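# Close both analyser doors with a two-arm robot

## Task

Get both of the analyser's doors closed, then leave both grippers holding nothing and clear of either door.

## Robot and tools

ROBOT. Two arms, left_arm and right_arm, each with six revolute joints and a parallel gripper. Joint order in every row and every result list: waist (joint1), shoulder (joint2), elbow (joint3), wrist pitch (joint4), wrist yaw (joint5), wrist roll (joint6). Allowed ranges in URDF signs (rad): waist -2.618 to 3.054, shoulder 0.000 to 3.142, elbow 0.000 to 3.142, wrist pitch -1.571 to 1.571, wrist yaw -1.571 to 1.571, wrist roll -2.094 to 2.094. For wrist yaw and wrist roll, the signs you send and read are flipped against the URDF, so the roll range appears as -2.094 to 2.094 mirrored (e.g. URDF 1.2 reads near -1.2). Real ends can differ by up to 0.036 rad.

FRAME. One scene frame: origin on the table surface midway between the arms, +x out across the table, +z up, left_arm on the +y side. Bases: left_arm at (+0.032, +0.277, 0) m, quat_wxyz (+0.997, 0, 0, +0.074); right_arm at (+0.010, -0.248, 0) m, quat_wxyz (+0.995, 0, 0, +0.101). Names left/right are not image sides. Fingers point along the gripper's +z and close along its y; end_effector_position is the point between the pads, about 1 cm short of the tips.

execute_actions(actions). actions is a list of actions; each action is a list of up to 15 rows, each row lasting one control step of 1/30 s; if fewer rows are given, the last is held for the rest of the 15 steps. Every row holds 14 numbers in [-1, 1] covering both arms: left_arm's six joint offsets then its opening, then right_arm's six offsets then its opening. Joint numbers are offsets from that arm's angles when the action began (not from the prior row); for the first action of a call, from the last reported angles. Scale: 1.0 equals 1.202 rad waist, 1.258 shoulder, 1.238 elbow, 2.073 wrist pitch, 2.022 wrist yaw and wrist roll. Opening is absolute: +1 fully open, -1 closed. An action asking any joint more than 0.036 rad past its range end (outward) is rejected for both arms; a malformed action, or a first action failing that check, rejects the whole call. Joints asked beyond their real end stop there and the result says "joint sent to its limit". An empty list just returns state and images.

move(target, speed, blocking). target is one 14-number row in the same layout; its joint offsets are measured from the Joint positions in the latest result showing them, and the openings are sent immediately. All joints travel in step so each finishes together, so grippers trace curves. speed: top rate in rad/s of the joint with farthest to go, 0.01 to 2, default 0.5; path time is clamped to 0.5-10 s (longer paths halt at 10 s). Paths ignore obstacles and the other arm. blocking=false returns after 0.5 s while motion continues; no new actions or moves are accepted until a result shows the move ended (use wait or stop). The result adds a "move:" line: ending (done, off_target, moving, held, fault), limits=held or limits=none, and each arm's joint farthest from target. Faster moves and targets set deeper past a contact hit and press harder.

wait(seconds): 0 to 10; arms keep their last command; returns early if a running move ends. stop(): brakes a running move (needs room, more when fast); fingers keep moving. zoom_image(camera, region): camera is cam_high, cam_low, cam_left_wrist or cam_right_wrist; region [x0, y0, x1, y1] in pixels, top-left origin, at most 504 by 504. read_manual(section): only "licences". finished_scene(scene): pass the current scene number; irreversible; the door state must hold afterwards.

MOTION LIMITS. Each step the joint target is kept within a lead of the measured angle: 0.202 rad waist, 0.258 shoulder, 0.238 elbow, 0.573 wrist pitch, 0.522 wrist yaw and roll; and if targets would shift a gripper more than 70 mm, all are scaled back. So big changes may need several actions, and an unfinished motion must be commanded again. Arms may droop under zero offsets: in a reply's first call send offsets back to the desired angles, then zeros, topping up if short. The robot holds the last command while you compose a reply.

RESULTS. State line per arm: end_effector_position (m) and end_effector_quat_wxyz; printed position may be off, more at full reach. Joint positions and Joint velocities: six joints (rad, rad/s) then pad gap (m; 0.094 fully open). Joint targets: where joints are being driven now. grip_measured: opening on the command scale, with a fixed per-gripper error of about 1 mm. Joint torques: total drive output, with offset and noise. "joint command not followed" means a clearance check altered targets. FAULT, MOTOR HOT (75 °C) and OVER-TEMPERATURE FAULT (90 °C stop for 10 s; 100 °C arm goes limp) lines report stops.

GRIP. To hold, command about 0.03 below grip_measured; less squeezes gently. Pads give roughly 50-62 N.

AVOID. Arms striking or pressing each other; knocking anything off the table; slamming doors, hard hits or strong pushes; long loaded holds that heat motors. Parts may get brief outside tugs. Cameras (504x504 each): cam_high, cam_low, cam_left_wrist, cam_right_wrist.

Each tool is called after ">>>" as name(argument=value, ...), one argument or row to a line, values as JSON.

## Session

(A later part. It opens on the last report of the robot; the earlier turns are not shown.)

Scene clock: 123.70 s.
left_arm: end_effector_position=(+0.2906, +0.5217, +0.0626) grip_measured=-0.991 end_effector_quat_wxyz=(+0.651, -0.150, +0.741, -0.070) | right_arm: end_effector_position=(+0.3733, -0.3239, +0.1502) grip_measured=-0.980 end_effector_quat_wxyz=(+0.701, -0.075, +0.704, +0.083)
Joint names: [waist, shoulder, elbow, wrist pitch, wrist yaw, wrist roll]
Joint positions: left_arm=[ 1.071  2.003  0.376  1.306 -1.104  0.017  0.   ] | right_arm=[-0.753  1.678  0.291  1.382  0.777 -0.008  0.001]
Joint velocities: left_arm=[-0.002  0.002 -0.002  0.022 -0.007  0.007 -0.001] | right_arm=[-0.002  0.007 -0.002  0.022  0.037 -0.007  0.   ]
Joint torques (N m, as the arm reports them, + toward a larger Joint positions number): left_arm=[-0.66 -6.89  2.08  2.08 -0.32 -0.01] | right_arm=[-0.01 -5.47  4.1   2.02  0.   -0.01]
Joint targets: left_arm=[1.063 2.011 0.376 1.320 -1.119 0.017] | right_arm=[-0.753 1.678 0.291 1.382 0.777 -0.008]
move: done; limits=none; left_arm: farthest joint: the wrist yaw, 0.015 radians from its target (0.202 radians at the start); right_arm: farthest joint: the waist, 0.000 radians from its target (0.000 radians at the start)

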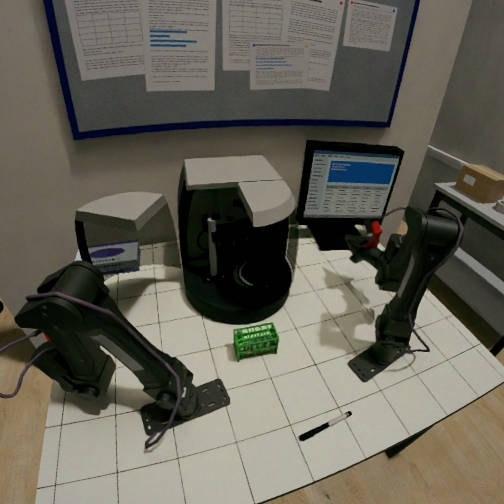

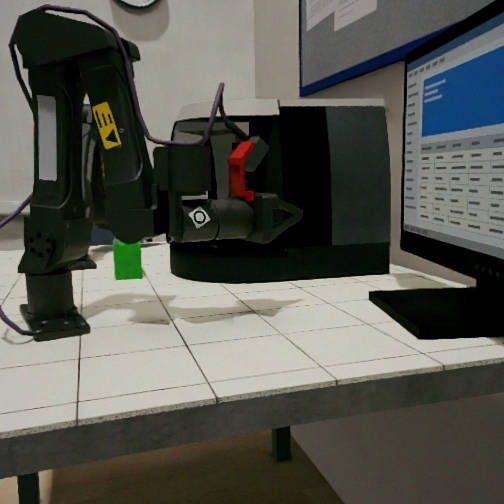

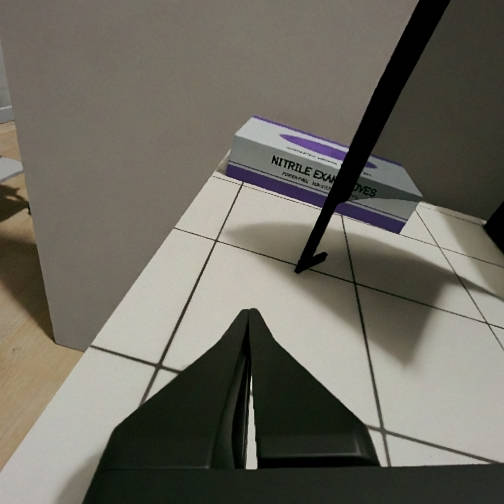

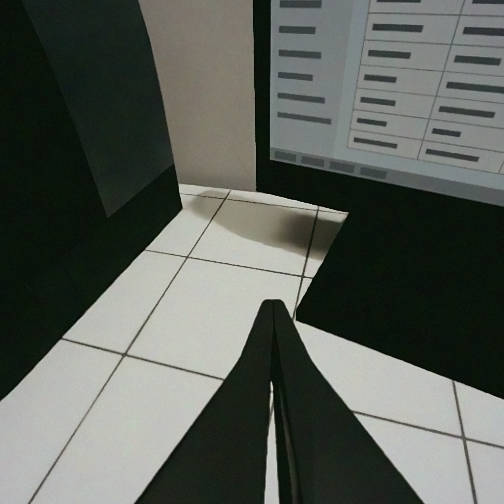

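>>> move(
  target=[0,-0.1,0.17,0,-0.03,0,-1, 0,0,0,0,0,0,-1],
  speed=0.4,
)

>>> move(
  target=[-0.2,0,0,0,0,0,-1, 0,0,0,0,0,0,-1],
  speed=0.15,
)

Scene clock: 131.50 s.
left_arm: end_effector_position=(+0.3090, +0.5606, +0.1416) grip_measured=-0.991 end_effector_quat_wxyz=(+0.703, -0.037, +0.710, +0.008) | right_arm: end_effector_position=(+0.3733, -0.3239, +0.1502) grip_measured=-0.980 end_effector_quat_wxyz=(+0.701, -0.075, +0.704, +0.083)
Joint names: [waist, shoulder, elbow, wrist pitch, wrist yaw, wrist roll]
Joint positions: left_arm=[ 1.071  1.892  0.561  1.306 -1.153  0.017  0.   ] | right_arm=[-0.753  1.678  0.291  1.382  0.777 -0.008  0.001]
Joint velocities: left_arm=[-0.007 -0.002 -0.007  0.051 -0.007  0.051 -0.001] | right_arm=[-0.002  0.017 -0.017  0.066  0.051  0.066  0.   ]
Joint torques (N m, as the arm reports them, + toward a larger Joint positions number): left_arm=[ 0.01 -9.5   5.96  1.81 -0.1  -0.03] | right_arm=[-0.01 -5.49  4.12  2.03  0.   -0.01]
Joint targets: left_arm=[1.071 1.877 0.586 1.306 -1.165 0.017] | right_arm=[-0.753 1.678 0.291 1.382 0.777 -0.008]
move: off_target (left_arm); limits=none; left_arm: farthest joint: the elbow, 0.026 radians from its target (0.211 radians at the start); right_arm: farthest joint: the waist, 0.000 radians from its target (0.000 radians at the start)

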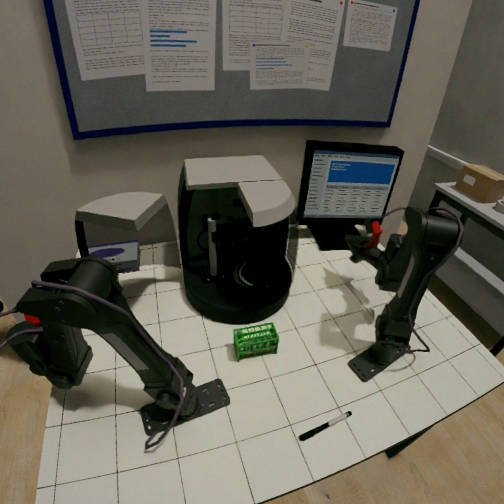

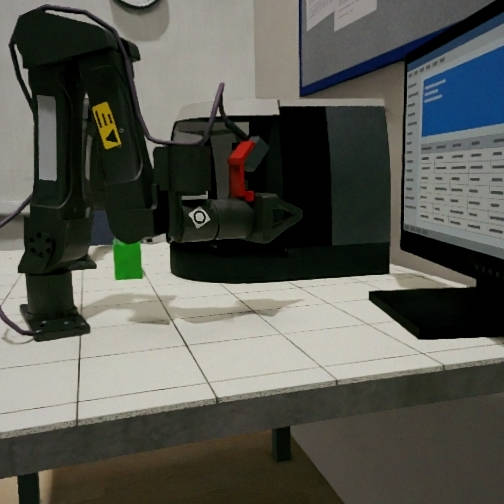

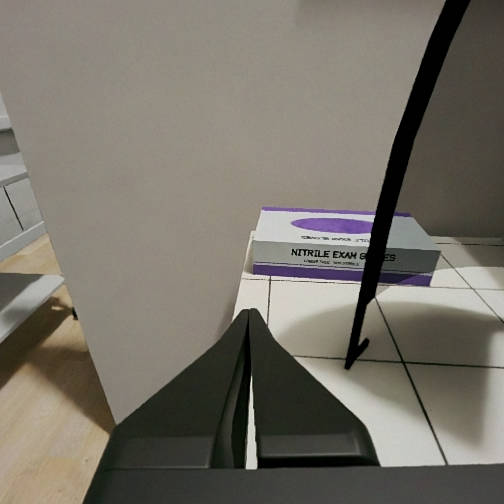

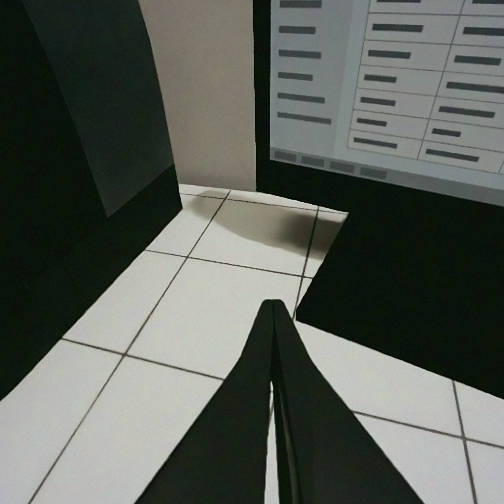

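Scene clock: 133.40 s.
left_arm: end_effector_position=(+0.3672, +0.4886, +0.1416) grip_measured=-0.991 end_effector_quat_wxyz=(+0.700, +0.046, +0.709, -0.074) | right_arm: end_effector_position=(+0.3733, -0.3239, +0.1502) grip_measured=-0.980 end_effector_quat_wxyz=(+0.701, -0.075, +0.704, +0.083)
Joint names: [waist, shoulder, elbow, wrist pitch, wrist yaw, wrist roll]
Joint positions: left_arm=[ 0.837  1.892  0.561  1.306 -1.153  0.017  0.   ] | right_arm=[-0.753  1.678  0.291  1.382  0.777 -0.008  0.001]
Joint velocities: left_arm=[ 0.002 -0.012  0.007  0.022 -0.022 -0.007 -0.001] | right_arm=[-0.002  0.012 -0.002 -0.037  0.037  0.051  0.001]
Joint torques (N m, as the arm reports them, + toward a larger Joint positions number): left_arm=[-0.48 -8.11  3.73  1.84 -0.04 -0.02] | right_arm=[ 0.   -5.48  4.12  2.03 -0.01  0.  ]
Joint targets: left_arm=[0.830 1.892 0.561 1.306 -1.153 0.017] | right_arm=[-0.753 1.678 0.291 1.382 0.777 -0.008]
move: done; limits=none; left_arm: farthest joint: the waist, 0.006 radians from its target (0.240 radians at the start); right_arm: farthest joint: the waist, 0.000 radians from its target (0.000 radians at the start)

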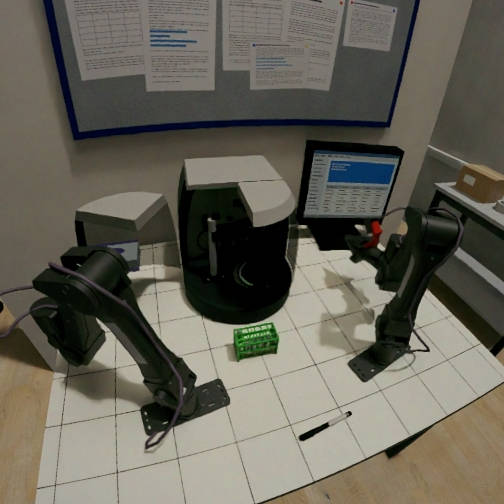

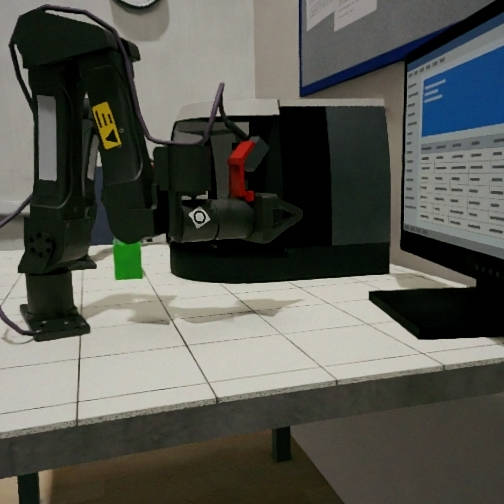

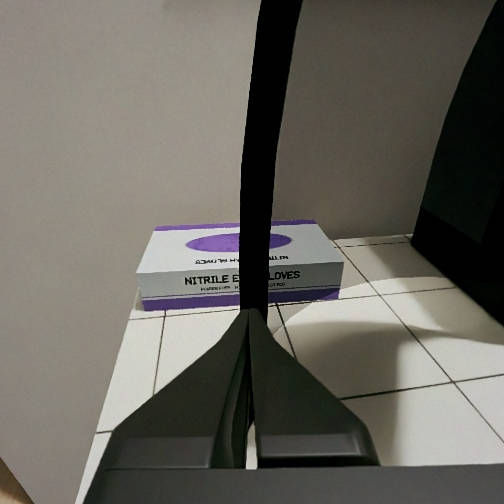

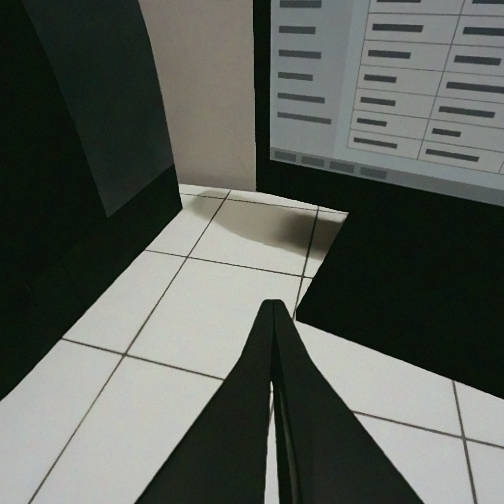

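>>> move(
  target=[0.08,0,0,0,0.25,0,-1, 0,0,0,0,0,0,-1],
  speed=0.4,
)

>>> move(
  target=[-0.2,0.04,0.04,0,0,0,-1, 0,0,0,0,0,0,-1],
  speed=0.15,
)

>>> move(
  target=[-0.2,0,0,0,0,0,-1, 0,0,0,0,0,0,-1],
  speed=0.15,
)

Scene clock: 142.70 s.
left_arm: end_effector_position=(+0.3325, +0.6038, +0.1399) grip_measured=-0.991 end_effector_quat_wxyz=(+0.687, -0.158, +0.696, +0.133) | right_arm: end_effector_position=(+0.3733, -0.3239, +0.1502) grip_measured=-0.980 end_effector_quat_wxyz=(+0.701, -0.075, +0.704, +0.083)
Joint names: [waist, shoulder, elbow, wrist pitch, wrist yaw, wrist roll]
Joint positions: left_arm=[ 0.926  1.892  0.561  1.306 -0.658  0.017  0.   ] | right_arm=[-0.753  1.678  0.291  1.382  0.777 -0.008  0.001]
Joint velocities: left_arm=[ 0.002 -0.017  0.017 -0.022 -0.051  0.022  0.   ] | right_arm=[-0.017  0.002  0.007  0.037 -0.022 -0.007  0.   ]
Joint torques (N m, as the arm reports them, + toward a larger Joint positions number): left_arm=[ 0.64 -8.37  4.03  2.14  0.09 -0.02] | right_arm=[-0.01 -5.48  4.13  2.03 -0.01 -0.01]
Joint targets: left_arm=[0.933 1.892 0.561 1.306 -0.648 0.017] | right_arm=[-0.753 1.678 0.291 1.382 0.777 -0.008]
move: done; limits=none; left_arm: farthest joint: the wrist yaw, 0.010 radians from its target (0.506 radians at the start); right_arm: farthest joint: the waist, 0.000 radians from its target (0.000 radians at the start)

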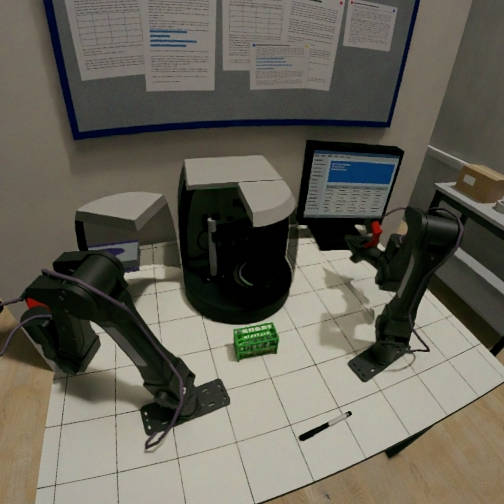

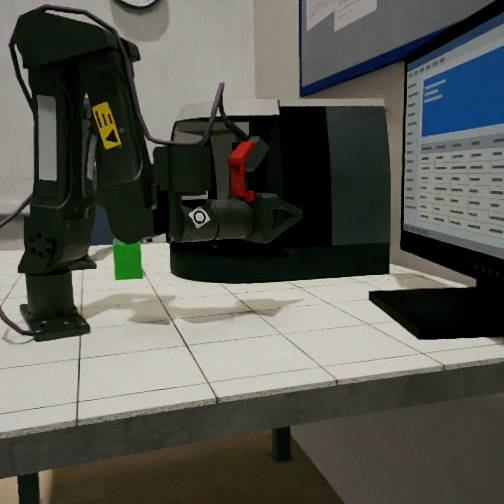

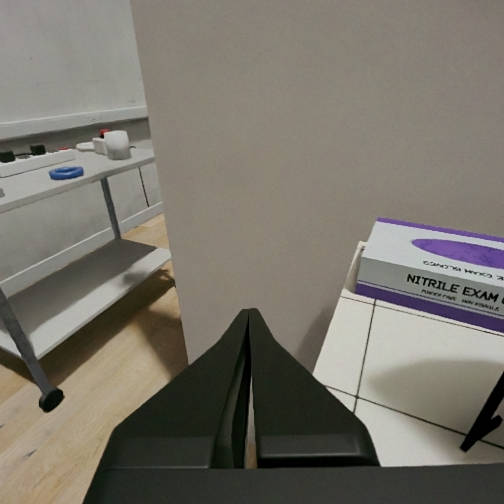

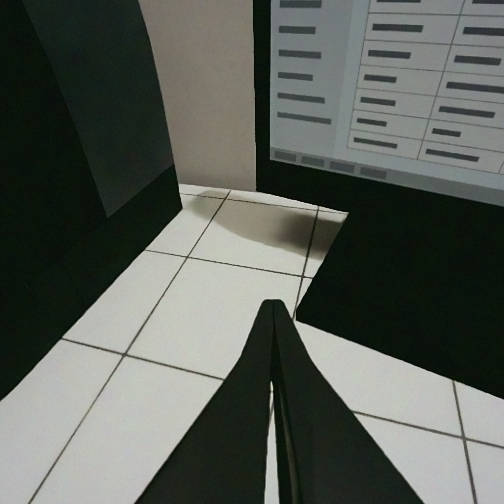

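Scene clock: 144.63 s.
left_arm: end_effector_position=(+0.4035, +0.5289, +0.1303) grip_measured=-0.991 end_effector_quat_wxyz=(+0.693, -0.081, +0.715, +0.047) | right_arm: end_effector_position=(+0.3733, -0.3239, +0.1502) grip_measured=-0.980 end_effector_quat_wxyz=(+0.701, -0.075, +0.704, +0.083)
Joint names: [waist, shoulder, elbow, wrist pitch, wrist yaw, wrist roll]
Joint positions: left_arm=[ 0.692  1.93   0.579  1.306 -0.658  0.017  0.   ] | right_arm=[-0.753  1.678  0.291  1.382  0.777 -0.008  0.001]
Joint velocities: left_arm=[-0.002 -0.012  0.007 -0.007 -0.081  0.037 -0.001] | right_arm=[-0.002 -0.002 -0.012 -0.022 -0.022  0.022 -0.   ]
Joint torques (N m, as the arm reports them, + toward a larger Joint positions number): left_arm=[-0.34 -7.69  6.36  2.15 -0.02 -0.02] | right_arm=[-0.01 -5.48  4.11  2.03 -0.01 -0.01]
Joint targets: left_arm=[0.685 1.943 0.610 1.306 -0.658 0.017] | right_arm=[-0.753 1.678 0.291 1.382 0.777 -0.008]
move: off_target (left_arm); limits=none; left_arm: farthest joint: the elbow, 0.031 radians from its target (0.050 radians at the start); right_arm: farthest joint: the waist, 0.000 radians from its target (0.000 radians at the start)

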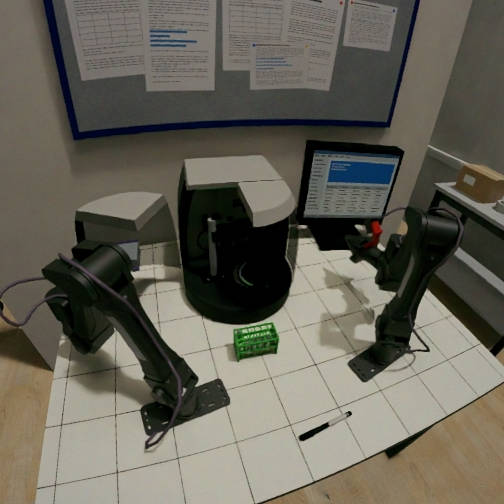

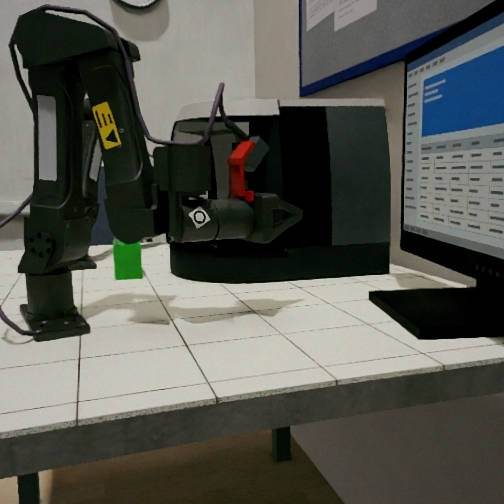

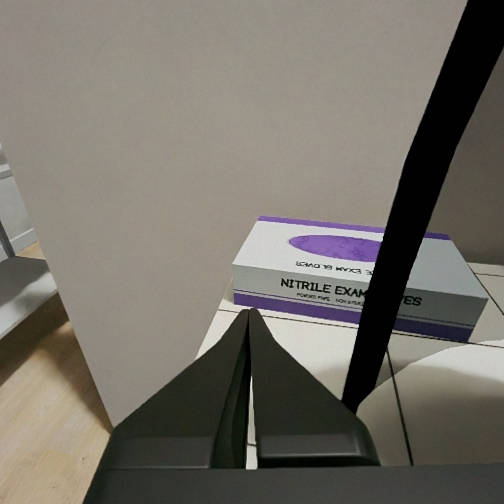

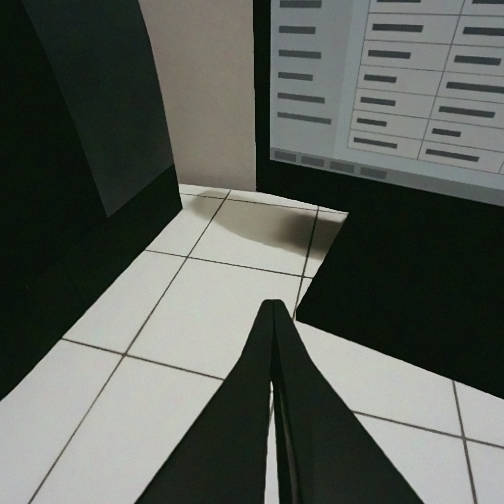

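Scene clock: 146.47 s.
left_arm: end_effector_position=(+0.4360, +0.4964, +0.1305) grip_measured=-0.993 end_effector_quat_wxyz=(+0.692, -0.081, +0.715, +0.055) | right_arm: end_effector_position=(+0.3733, -0.3239, +0.1502) grip_measured=-0.980 end_effector_quat_wxyz=(+0.701, -0.075, +0.704, +0.083)
Joint names: [waist, shoulder, elbow, wrist pitch, wrist yaw, wrist roll]
Joint positions: left_arm=[ 0.53   1.93   0.579  1.31  -0.484  0.015  0.   ] | right_arm=[-0.753  1.678  0.291  1.382  0.777 -0.008  0.001]
Joint velocities: left_arm=[-0.002  0.012 -0.012 -0.037 -0.007 -0.037 -0.001] | right_arm=[-0.007 -0.027 -0.007 -0.007  0.037 -0.066 -0.001]
Joint torques (N m, as the arm reports them, + toward a larger Joint positions number): left_arm=[-6.73 -8.7   3.98  2.17 -1.65  0.01] | right_arm=[-0.02 -5.49  4.12  2.03 -0.01 -0.01]
Joint targets: left_arm=[0.451 1.930 0.579 1.306 -0.658 0.017] | right_arm=[-0.753 1.678 0.291 1.382 0.777 -0.008]
move: off_target (left_arm); limits=none; left_arm: farthest joint: the wrist yaw, 0.174 radians from its target (0.000 radians at the start); right_arm: farthest joint: the waist, 0.000 radians from its target (0.000 radians at the start)

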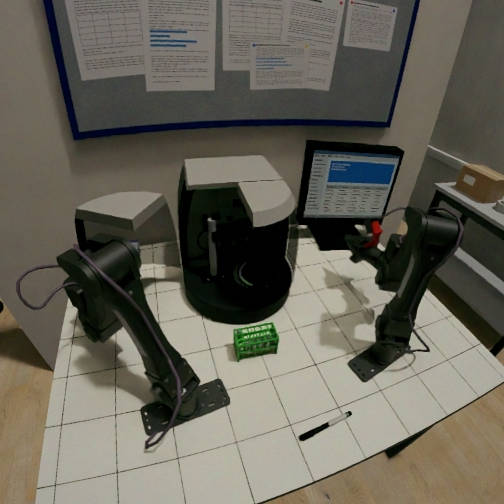

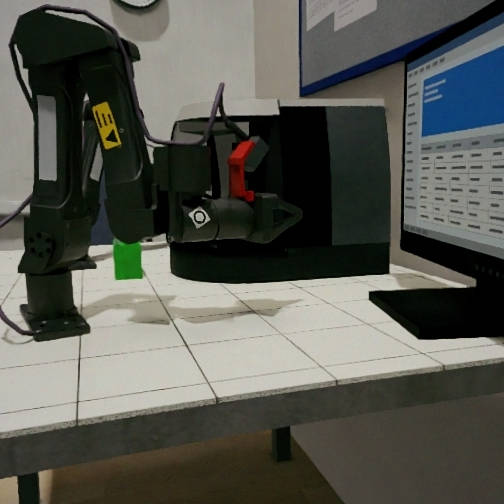

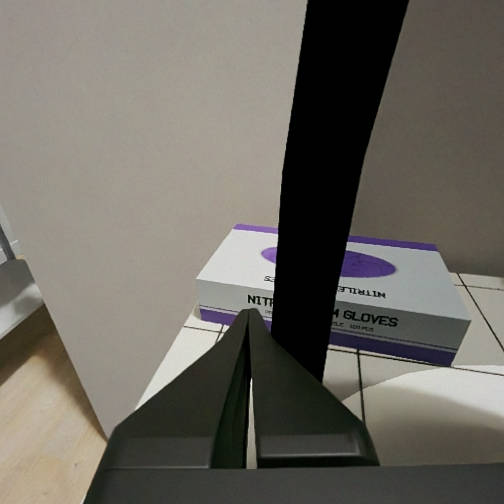

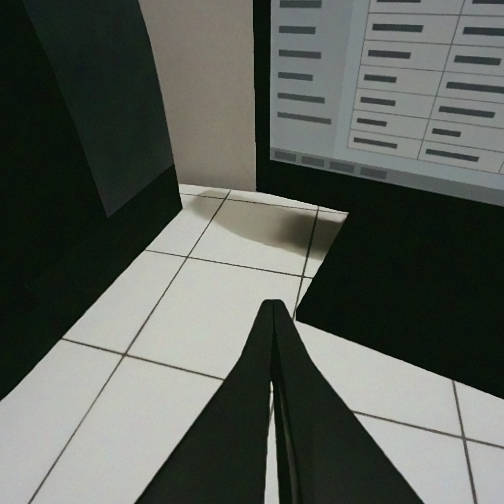

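>>> move(
  target=[0.25,0.06,0.1,0,-0.1,0,-1, 0,0,0,0,0,0,-1],
  speed=0.3,
)

>>> move(
  target=[-0.05,0.06,0.12,-0.02,-0.22,0,-1, 0,0,0,0,0,0,-1],
  speed=0.2,
)

Scene clock: 158.70 s.
left_arm: end_effector_position=(+0.3794, +0.5922, +0.1341) grip_measured=-0.993 end_effector_quat_wxyz=(+0.697, -0.114, +0.701, +0.097) | right_arm: end_effector_position=(+0.3733, -0.3239, +0.1502) grip_measured=-0.980 end_effector_quat_wxyz=(+0.701, -0.075, +0.704, +0.083)
Joint names: [waist, shoulder, elbow, wrist pitch, wrist yaw, wrist roll]
Joint positions: left_arm=[ 0.828  1.994  0.672  1.31  -0.676  0.015  0.   ] | right_arm=[-0.753  1.678  0.291  1.382  0.777 -0.008  0.001]
Joint velocities: left_arm=[-0.012 -0.017  0.007 -0.081  0.037  0.037  0.   ] | right_arm=[-0.012 -0.007 -0.012  0.022 -0.022  0.037 -0.001]
Joint torques (N m, as the arm reports them, + toward a larger Joint positions number): left_arm=[ 0.29 -8.47  6.47  2.12 -0.07 -0.03] | right_arm=[-0.02 -5.46  4.12  2.02  0.    0.  ]
Joint targets: left_arm=[0.831 2.006 0.703 1.310 -0.687 0.015] | right_arm=[-0.753 1.678 0.291 1.382 0.777 -0.008]
move: off_target (left_arm); limits=none; left_arm: farthest joint: the elbow, 0.031 radians from its target (0.123 radians at the start); right_arm: farthest joint: the waist, 0.000 radians from its target (0.000 radians at the start)

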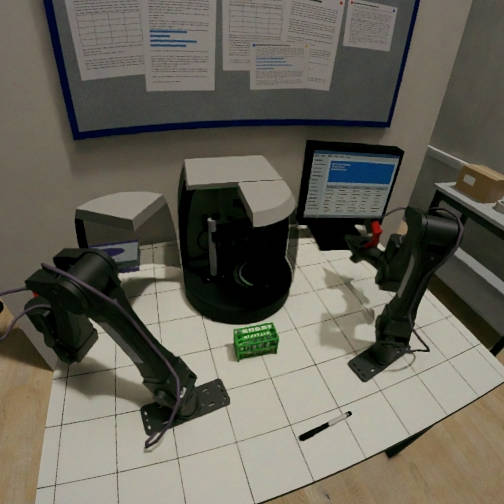

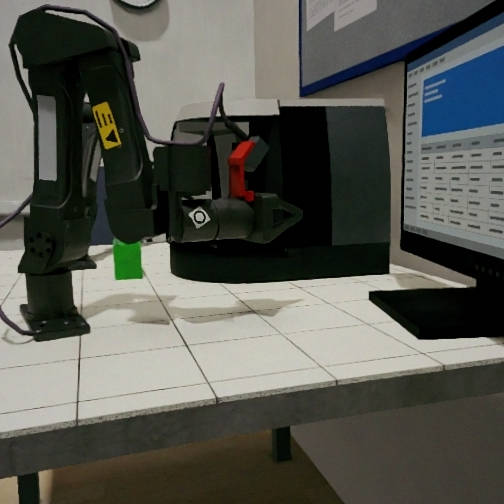

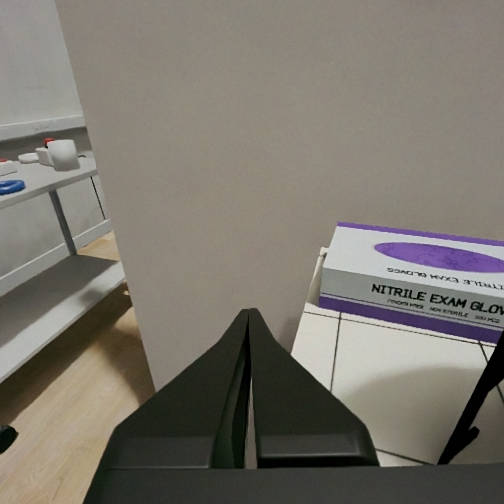

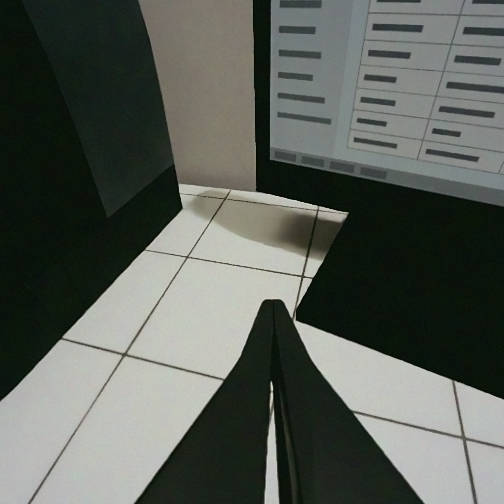

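Scene clock: 161.53 s.
left_arm: end_effector_position=(+0.4138, +0.5182, +0.1390) grip_measured=-0.993 end_effector_quat_wxyz=(+0.707, +0.067, +0.701, -0.065) | right_arm: end_effector_position=(+0.3733, -0.3239, +0.1502) grip_measured=-0.980 end_effector_quat_wxyz=(+0.701, -0.075, +0.704, +0.083)
Joint names: [waist, shoulder, elbow, wrist pitch, wrist yaw, wrist roll]
Joint positions: left_arm=[ 0.775  2.058  0.789  1.29  -1.11   0.015  0.   ] | right_arm=[-0.753  1.678  0.291  1.382  0.777 -0.008  0.001]
Joint velocities: left_arm=[-0.012  0.007 -0.007 -0.007  0.007  0.066 -0.001] | right_arm=[ 0.002 -0.002 -0.017  0.037 -0.066  0.007 -0.001]
Joint torques (N m, as the arm reports them, + toward a larger Joint positions number): left_arm=[-0.69 -9.09  6.59  1.6  -0.04 -0.03] | right_arm=[-0.02 -5.48  4.11  2.03 -0.01 -0.01]
Joint targets: left_arm=[0.767 2.070 0.821 1.269 -1.121 0.015] | right_arm=[-0.753 1.678 0.291 1.382 0.777 -0.008]
move: off_target (left_arm); limits=none; left_arm: farthest joint: the elbow, 0.032 radians from its target (0.149 radians at the start); right_arm: farthest joint: the waist, 0.000 radians from its target (0.000 radians at the start)

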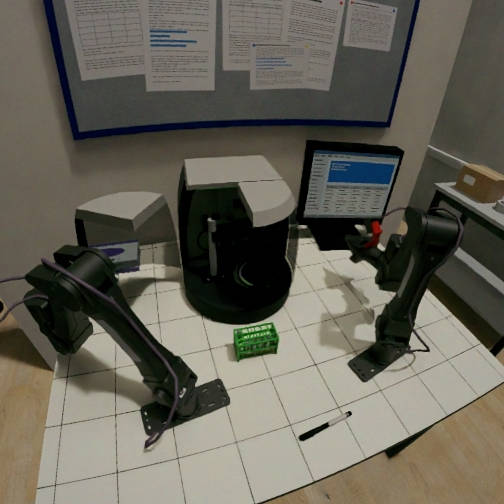

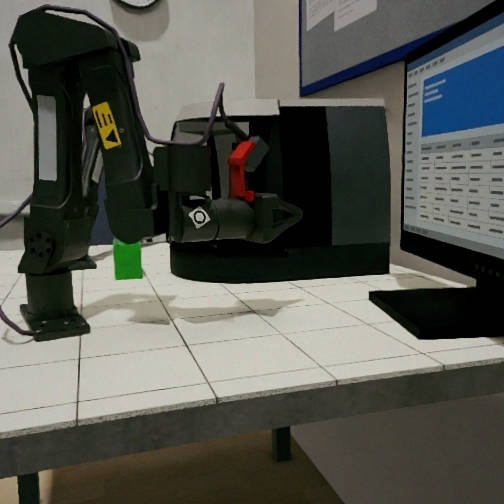

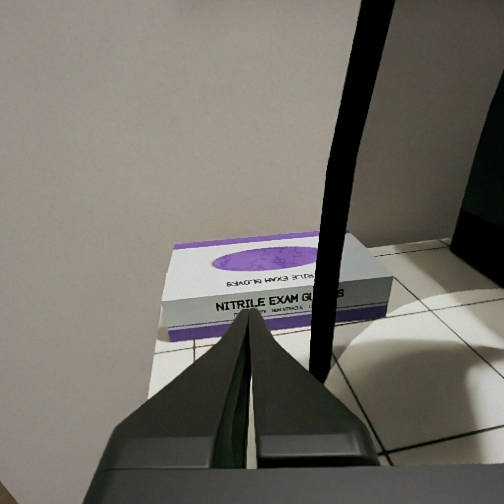

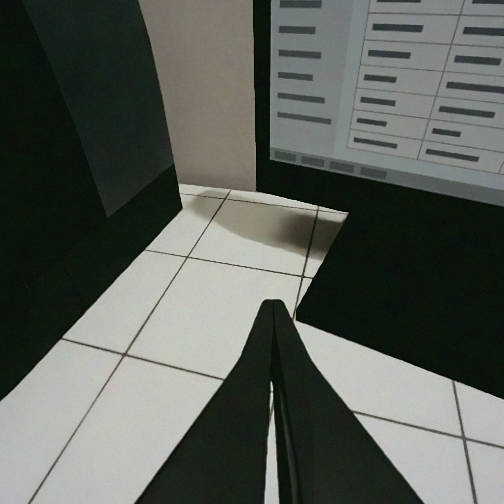

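>>> move(
  target=[-0.03,0.09,0.16,-0.03,0,0,-1, 0,0,0,0,0,0,-1],
  speed=0.2,
)

>>> move(
  target=[-0.15,0,0.02,0,-0.05,0,-1, 0,0,0,0,0,0,-1],
  speed=0.12,
)

Scene clock: 166.57 s.
left_arm: end_effector_position=(+0.4432, +0.5359, +0.1375) grip_measured=-0.993 end_effector_quat_wxyz=(+0.711, +0.084, +0.695, -0.068) | right_arm: end_effector_position=(+0.3733, -0.3239, +0.1502) grip_measured=-0.980 end_effector_quat_wxyz=(+0.701, -0.075, +0.704, +0.083)
Joint names: [waist, shoulder, elbow, wrist pitch, wrist yaw, wrist roll]
Joint positions: left_arm=[ 0.747  2.16   0.955  1.25  -1.111  0.015  0.   ] | right_arm=[-0.753  1.678  0.291  1.382  0.777 -0.008  0.001]
Joint velocities: left_arm=[ 0.007 -0.017  0.007  0.051 -0.022 -0.037 -0.   ] | right_arm=[-0.007 -0.012 -0.012 -0.037 -0.022 -0.037 -0.   ]
Joint torques (N m, as the arm reports them, + toward a larger Joint positions number): left_arm=[ -0.65 -10.33   6.92   1.54   0.03  -0.03] | right_arm=[-0.02 -5.49  4.12  2.03  0.   -0.01]
Joint targets: left_arm=[0.739 2.171 0.987 1.228 -1.110 0.015] | right_arm=[-0.753 1.678 0.291 1.382 0.777 -0.008]
move: off_target (left_arm); limits=none; left_arm: farthest joint: the elbow, 0.032 radians from its target (0.198 radians at the start); right_arm: farthest joint: the waist, 0.000 radians from its target (0.000 radians at the start)

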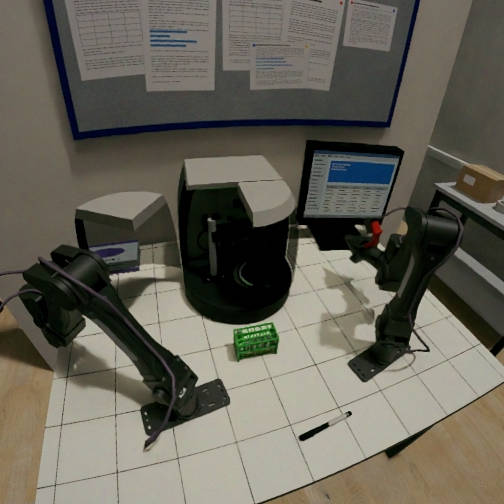

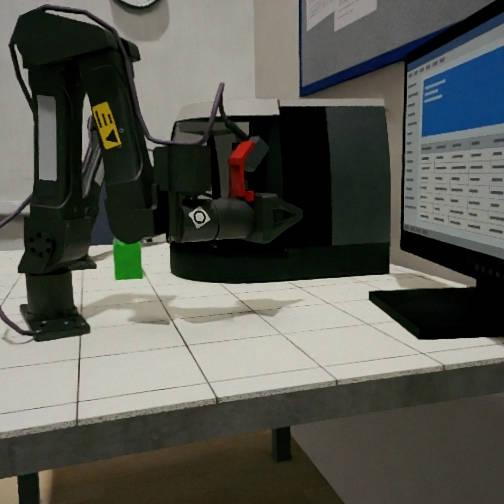

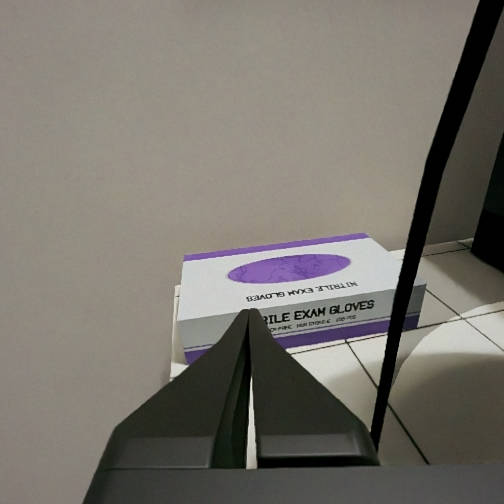

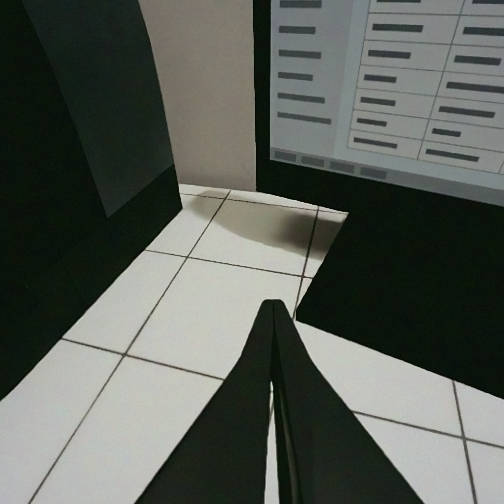

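Scene clock: 168.43 s.
left_arm: end_effector_position=(+0.4688, +0.4895, +0.1374) grip_measured=-0.993 end_effector_quat_wxyz=(+0.706, +0.121, +0.690, -0.109) | right_arm: end_effector_position=(+0.3733, -0.3239, +0.1502) grip_measured=-0.980 end_effector_quat_wxyz=(+0.701, -0.075, +0.704, +0.083)
Joint names: [waist, shoulder, elbow, wrist pitch, wrist yaw, wrist roll]
Joint positions: left_arm=[ 0.639  2.16   0.955  1.25  -1.112  0.02   0.   ] | right_arm=[-0.753  1.678  0.291  1.382  0.777 -0.008  0.001]
Joint velocities: left_arm=[ 0.002  0.007  0.002 -0.051 -0.022  0.037  0.   ] | right_arm=[ 0.017  0.002  0.012 -0.007  0.066  0.051 -0.001]
Joint torques (N m, as the arm reports them, + toward a larger Joint positions number): left_arm=[ -6.09 -11.18   6.37   1.84  -0.92  -0.08] | right_arm=[ 0.   -5.48  4.12  2.03 -0.01  0.  ]
Joint targets: left_arm=[0.567 2.160 0.979 1.250 -1.212 0.015] | right_arm=[-0.753 1.678 0.291 1.382 0.777 -0.008]
move: off_target (left_arm); limits=none; left_arm: farthest joint: the wrist yaw, 0.100 radians from its target (0.101 radians at the start); right_arm: farthest joint: the waist, 0.000 radians from its target (0.000 radians at the start)

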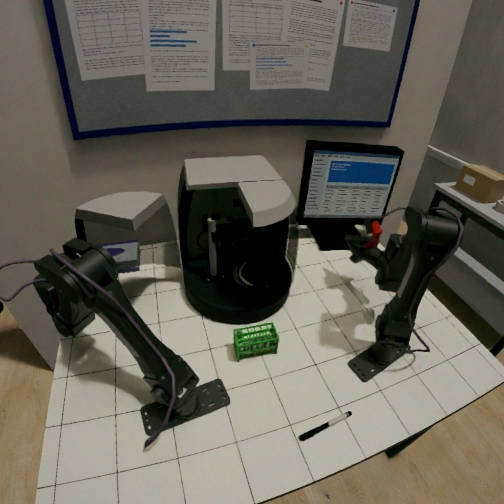

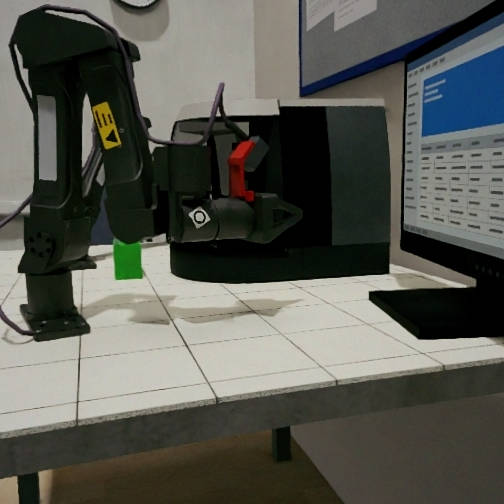

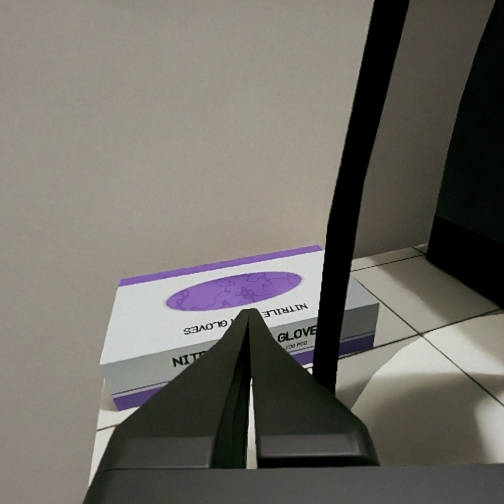

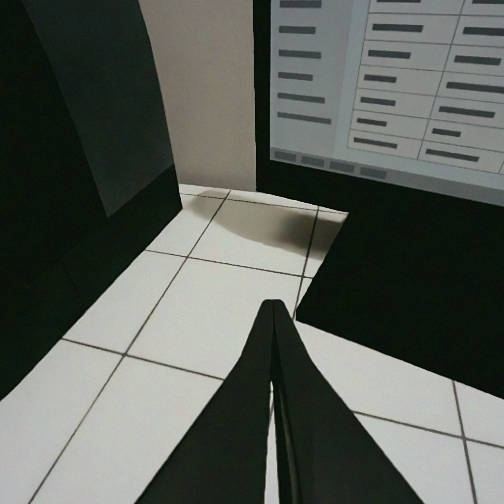

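>>> move(
  target=[0.165,-0.213,-0.3,0.027,-0.02,0,-1, 0,0,0,0,0,0,-1],
  speed=0.3,
)

>>> move(
  target=[0,0,0,0,0,0,1, 0,0,0,0,0,0,-1],
)

>>> move(
  target=[-0.16,0.085,0.125,0,0.08,0,1, 0,0,0,0,0,0,-1],
  speed=0.15,
)

Scene clock: 184.93 s.
left_arm: end_effector_position=(+0.3749, +0.4973, +0.1444) grip_measured=-0.993 end_effector_quat_wxyz=(+0.702, +0.047, +0.708, -0.069) | right_arm: end_effector_position=(+0.3733, -0.3239, +0.1502) grip_measured=-0.980 end_effector_quat_wxyz=(+0.701, -0.075, +0.704, +0.083)
Joint names: [waist, shoulder, elbow, wrist pitch, wrist yaw, wrist roll]
Joint positions: left_arm=[ 0.83   1.913  0.606  1.293 -1.142  0.02   0.   ] | right_arm=[-0.753  1.678  0.291  1.382  0.777 -0.008  0.001]
Joint velocities: left_arm=[-0.007 -0.002 -0.012 -0.007 -0.007 -0.022  0.   ] | right_arm=[-0.007 -0.012 -0.007 -0.022 -0.051 -0.022 -0.   ]
Joint torques (N m, as the arm reports them, + toward a larger Joint positions number): left_arm=[  0.61 -10.09   2.11   1.96  -0.16  -0.02] | right_arm=[-0.01 -5.47  4.1   2.03  0.   -0.01]
Joint targets: left_arm=[0.837 1.892 0.583 1.306 -1.152 0.019] | right_arm=[-0.753 1.678 0.291 1.382 0.777 -0.008]
move: off_target (left_arm); limits=none; left_arm: farthest joint: the elbow, 0.022 radians from its target (0.371 radians at the start); right_arm: farthest joint: the waist, 0.000 radians from its target (0.000 radians at the start)

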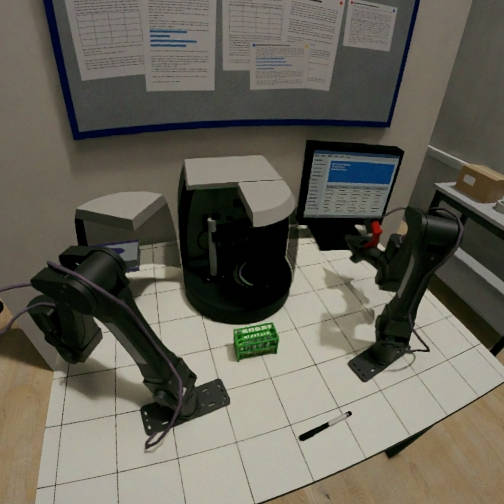

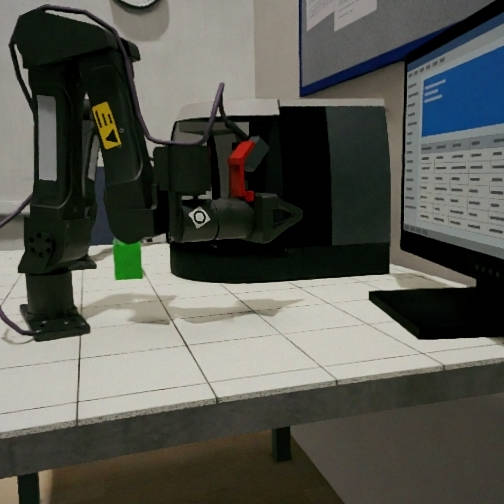

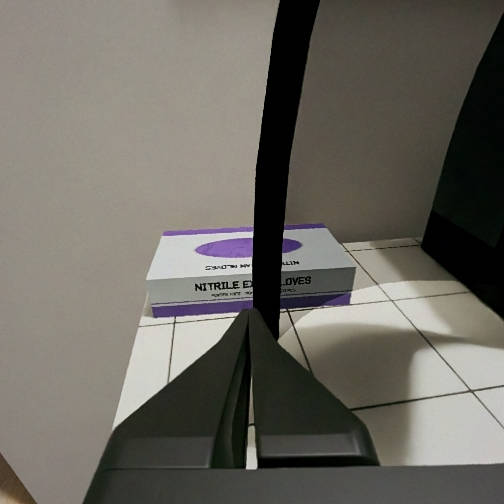

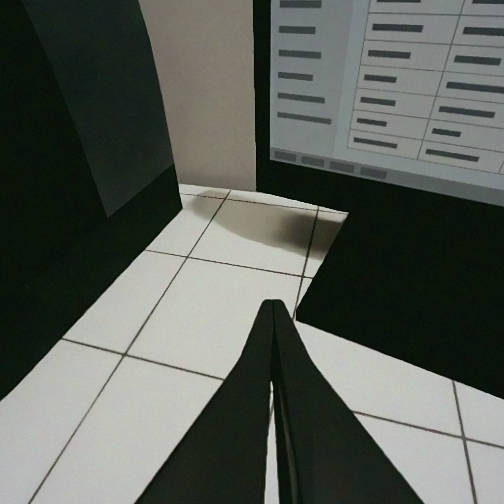

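Scene clock: 185.43 s.
left_arm: end_effector_position=(+0.3749, +0.4973, +0.1444) grip_measured=+1.000 end_effector_quat_wxyz=(+0.702, +0.047, +0.708, -0.069) | right_arm: end_effector_position=(+0.3733, -0.3239, +0.1502) grip_measured=-0.980 end_effector_quat_wxyz=(+0.701, -0.075, +0.704, +0.083)
Joint names: [waist, shoulder, elbow, wrist pitch, wrist yaw, wrist roll]
Joint positions: left_arm=[ 0.83   1.913  0.606  1.293 -1.142  0.02   0.094] | right_arm=[-0.753  1.678  0.291  1.382  0.777 -0.008  0.001]
Joint velocities: left_arm=[ 0.012 -0.002  0.007 -0.007 -0.022  0.007  0.   ] | right_arm=[ 0.022  0.007 -0.002  0.051  0.051 -0.007 -0.   ]
Joint torques (N m, as the arm reports them, + toward a larger Joint positions number): left_arm=[ 0.04 -8.47  3.93  1.84 -0.01 -0.02] | right_arm=[-0.02 -5.48  4.12  2.03  0.   -0.01]
Joint targets: left_arm=[0.830 1.913 0.606 1.293 -1.142 0.020] | right_arm=[-0.753 1.678 0.291 1.382 0.777 -0.008]
move: done; limits=none; left_arm: farthest joint: the waist, 0.000 radians from its target (0.000 radians at the start); right_arm: farthest joint: the waist, 0.000 radians from its target (0.000 radians at the start)

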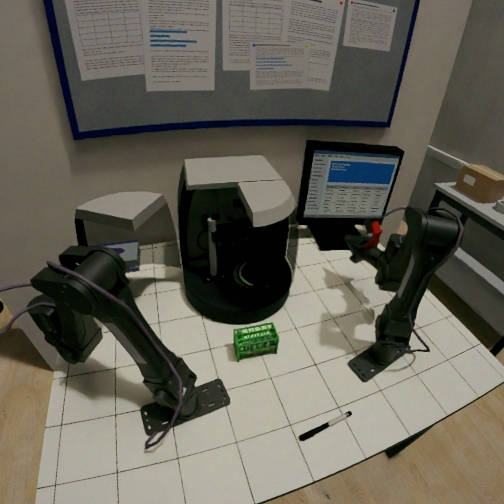

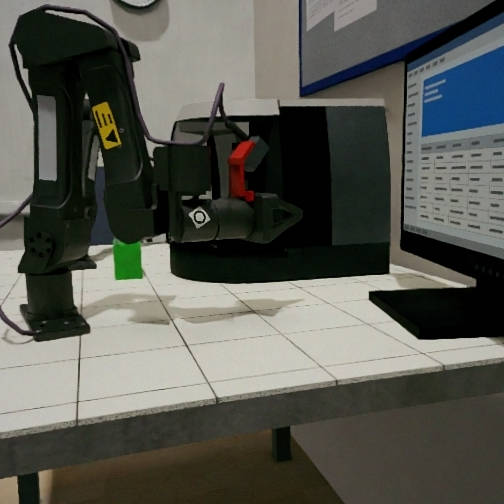

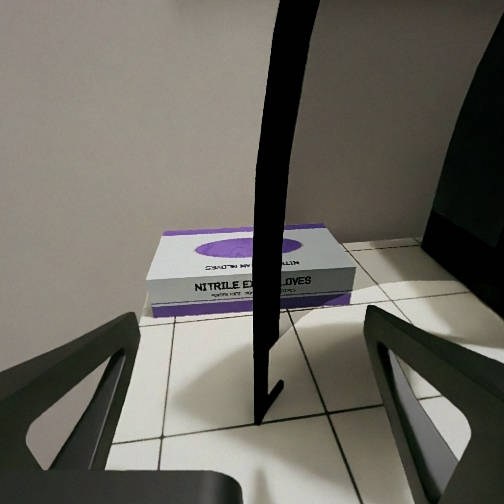

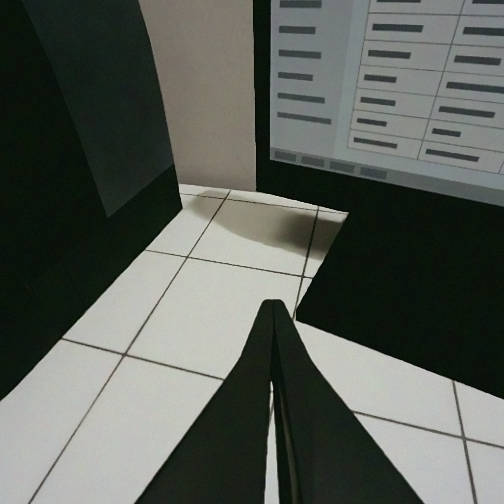

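Scene clock: 187.27 s.
left_arm: end_effector_position=(+0.4378, +0.4768, +0.1426) grip_measured=+1.000 end_effector_quat_wxyz=(+0.706, +0.067, +0.701, -0.073) | right_arm: end_effector_position=(+0.3733, -0.3239, +0.1502) grip_measured=-0.980 end_effector_quat_wxyz=(+0.701, -0.075, +0.704, +0.083)
Joint names: [waist, shoulder, elbow, wrist pitch, wrist yaw, wrist roll]
Joint positions: left_arm=[ 0.644  2.009  0.729  1.293 -0.991  0.02   0.094] | right_arm=[-0.753  1.678  0.291  1.382  0.777 -0.008  0.001]
Joint velocities: left_arm=[-0.017 -0.002  0.002 -0.051  0.007  0.022  0.   ] | right_arm=[ 0.017 -0.012 -0.002  0.066  0.081  0.051  0.   ]
Joint torques (N m, as the arm reports them, + toward a larger Joint positions number): left_arm=[-0.55 -8.65  6.58  1.94  0.11 -0.02] | right_arm=[-0.02 -5.49  4.12  2.02  0.    0.  ]
Joint targets: left_arm=[0.638 2.020 0.761 1.293 -0.980 0.020] | right_arm=[-0.753 1.678 0.291 1.382 0.777 -0.008]
move: off_target (left_arm); limits=none; left_arm: farthest joint: the elbow, 0.032 radians from its target (0.155 radians at the start); right_arm: farthest joint: the waist, 0.000 radians from its target (0.000 radians at the start)

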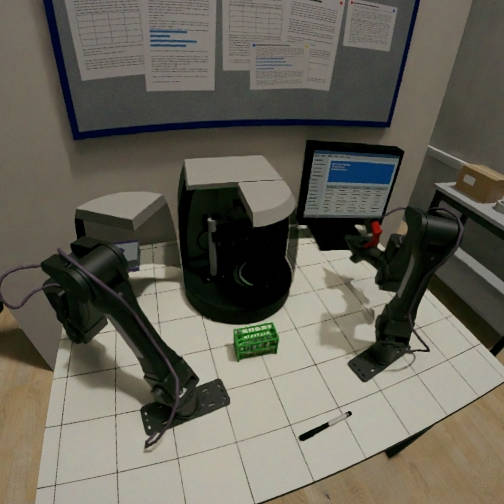

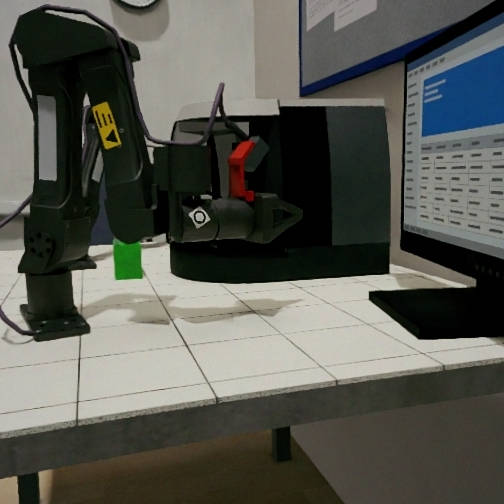

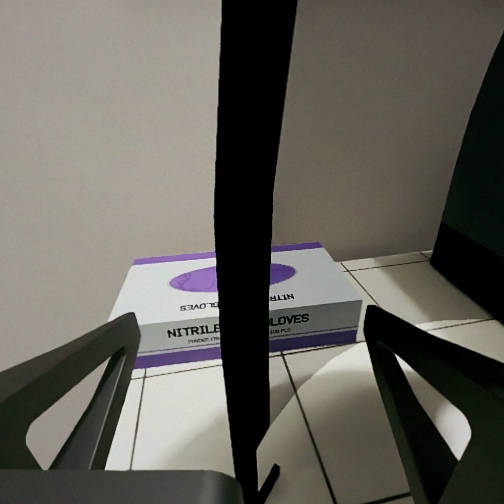

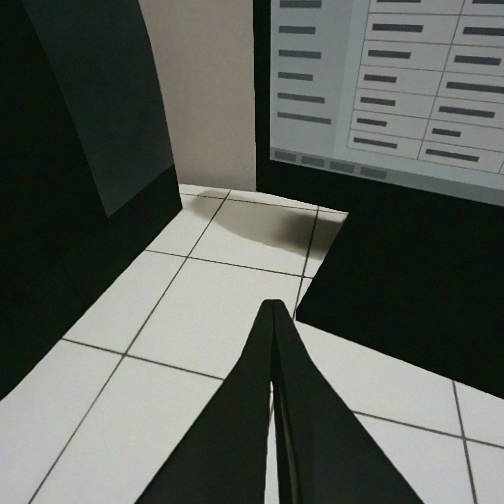

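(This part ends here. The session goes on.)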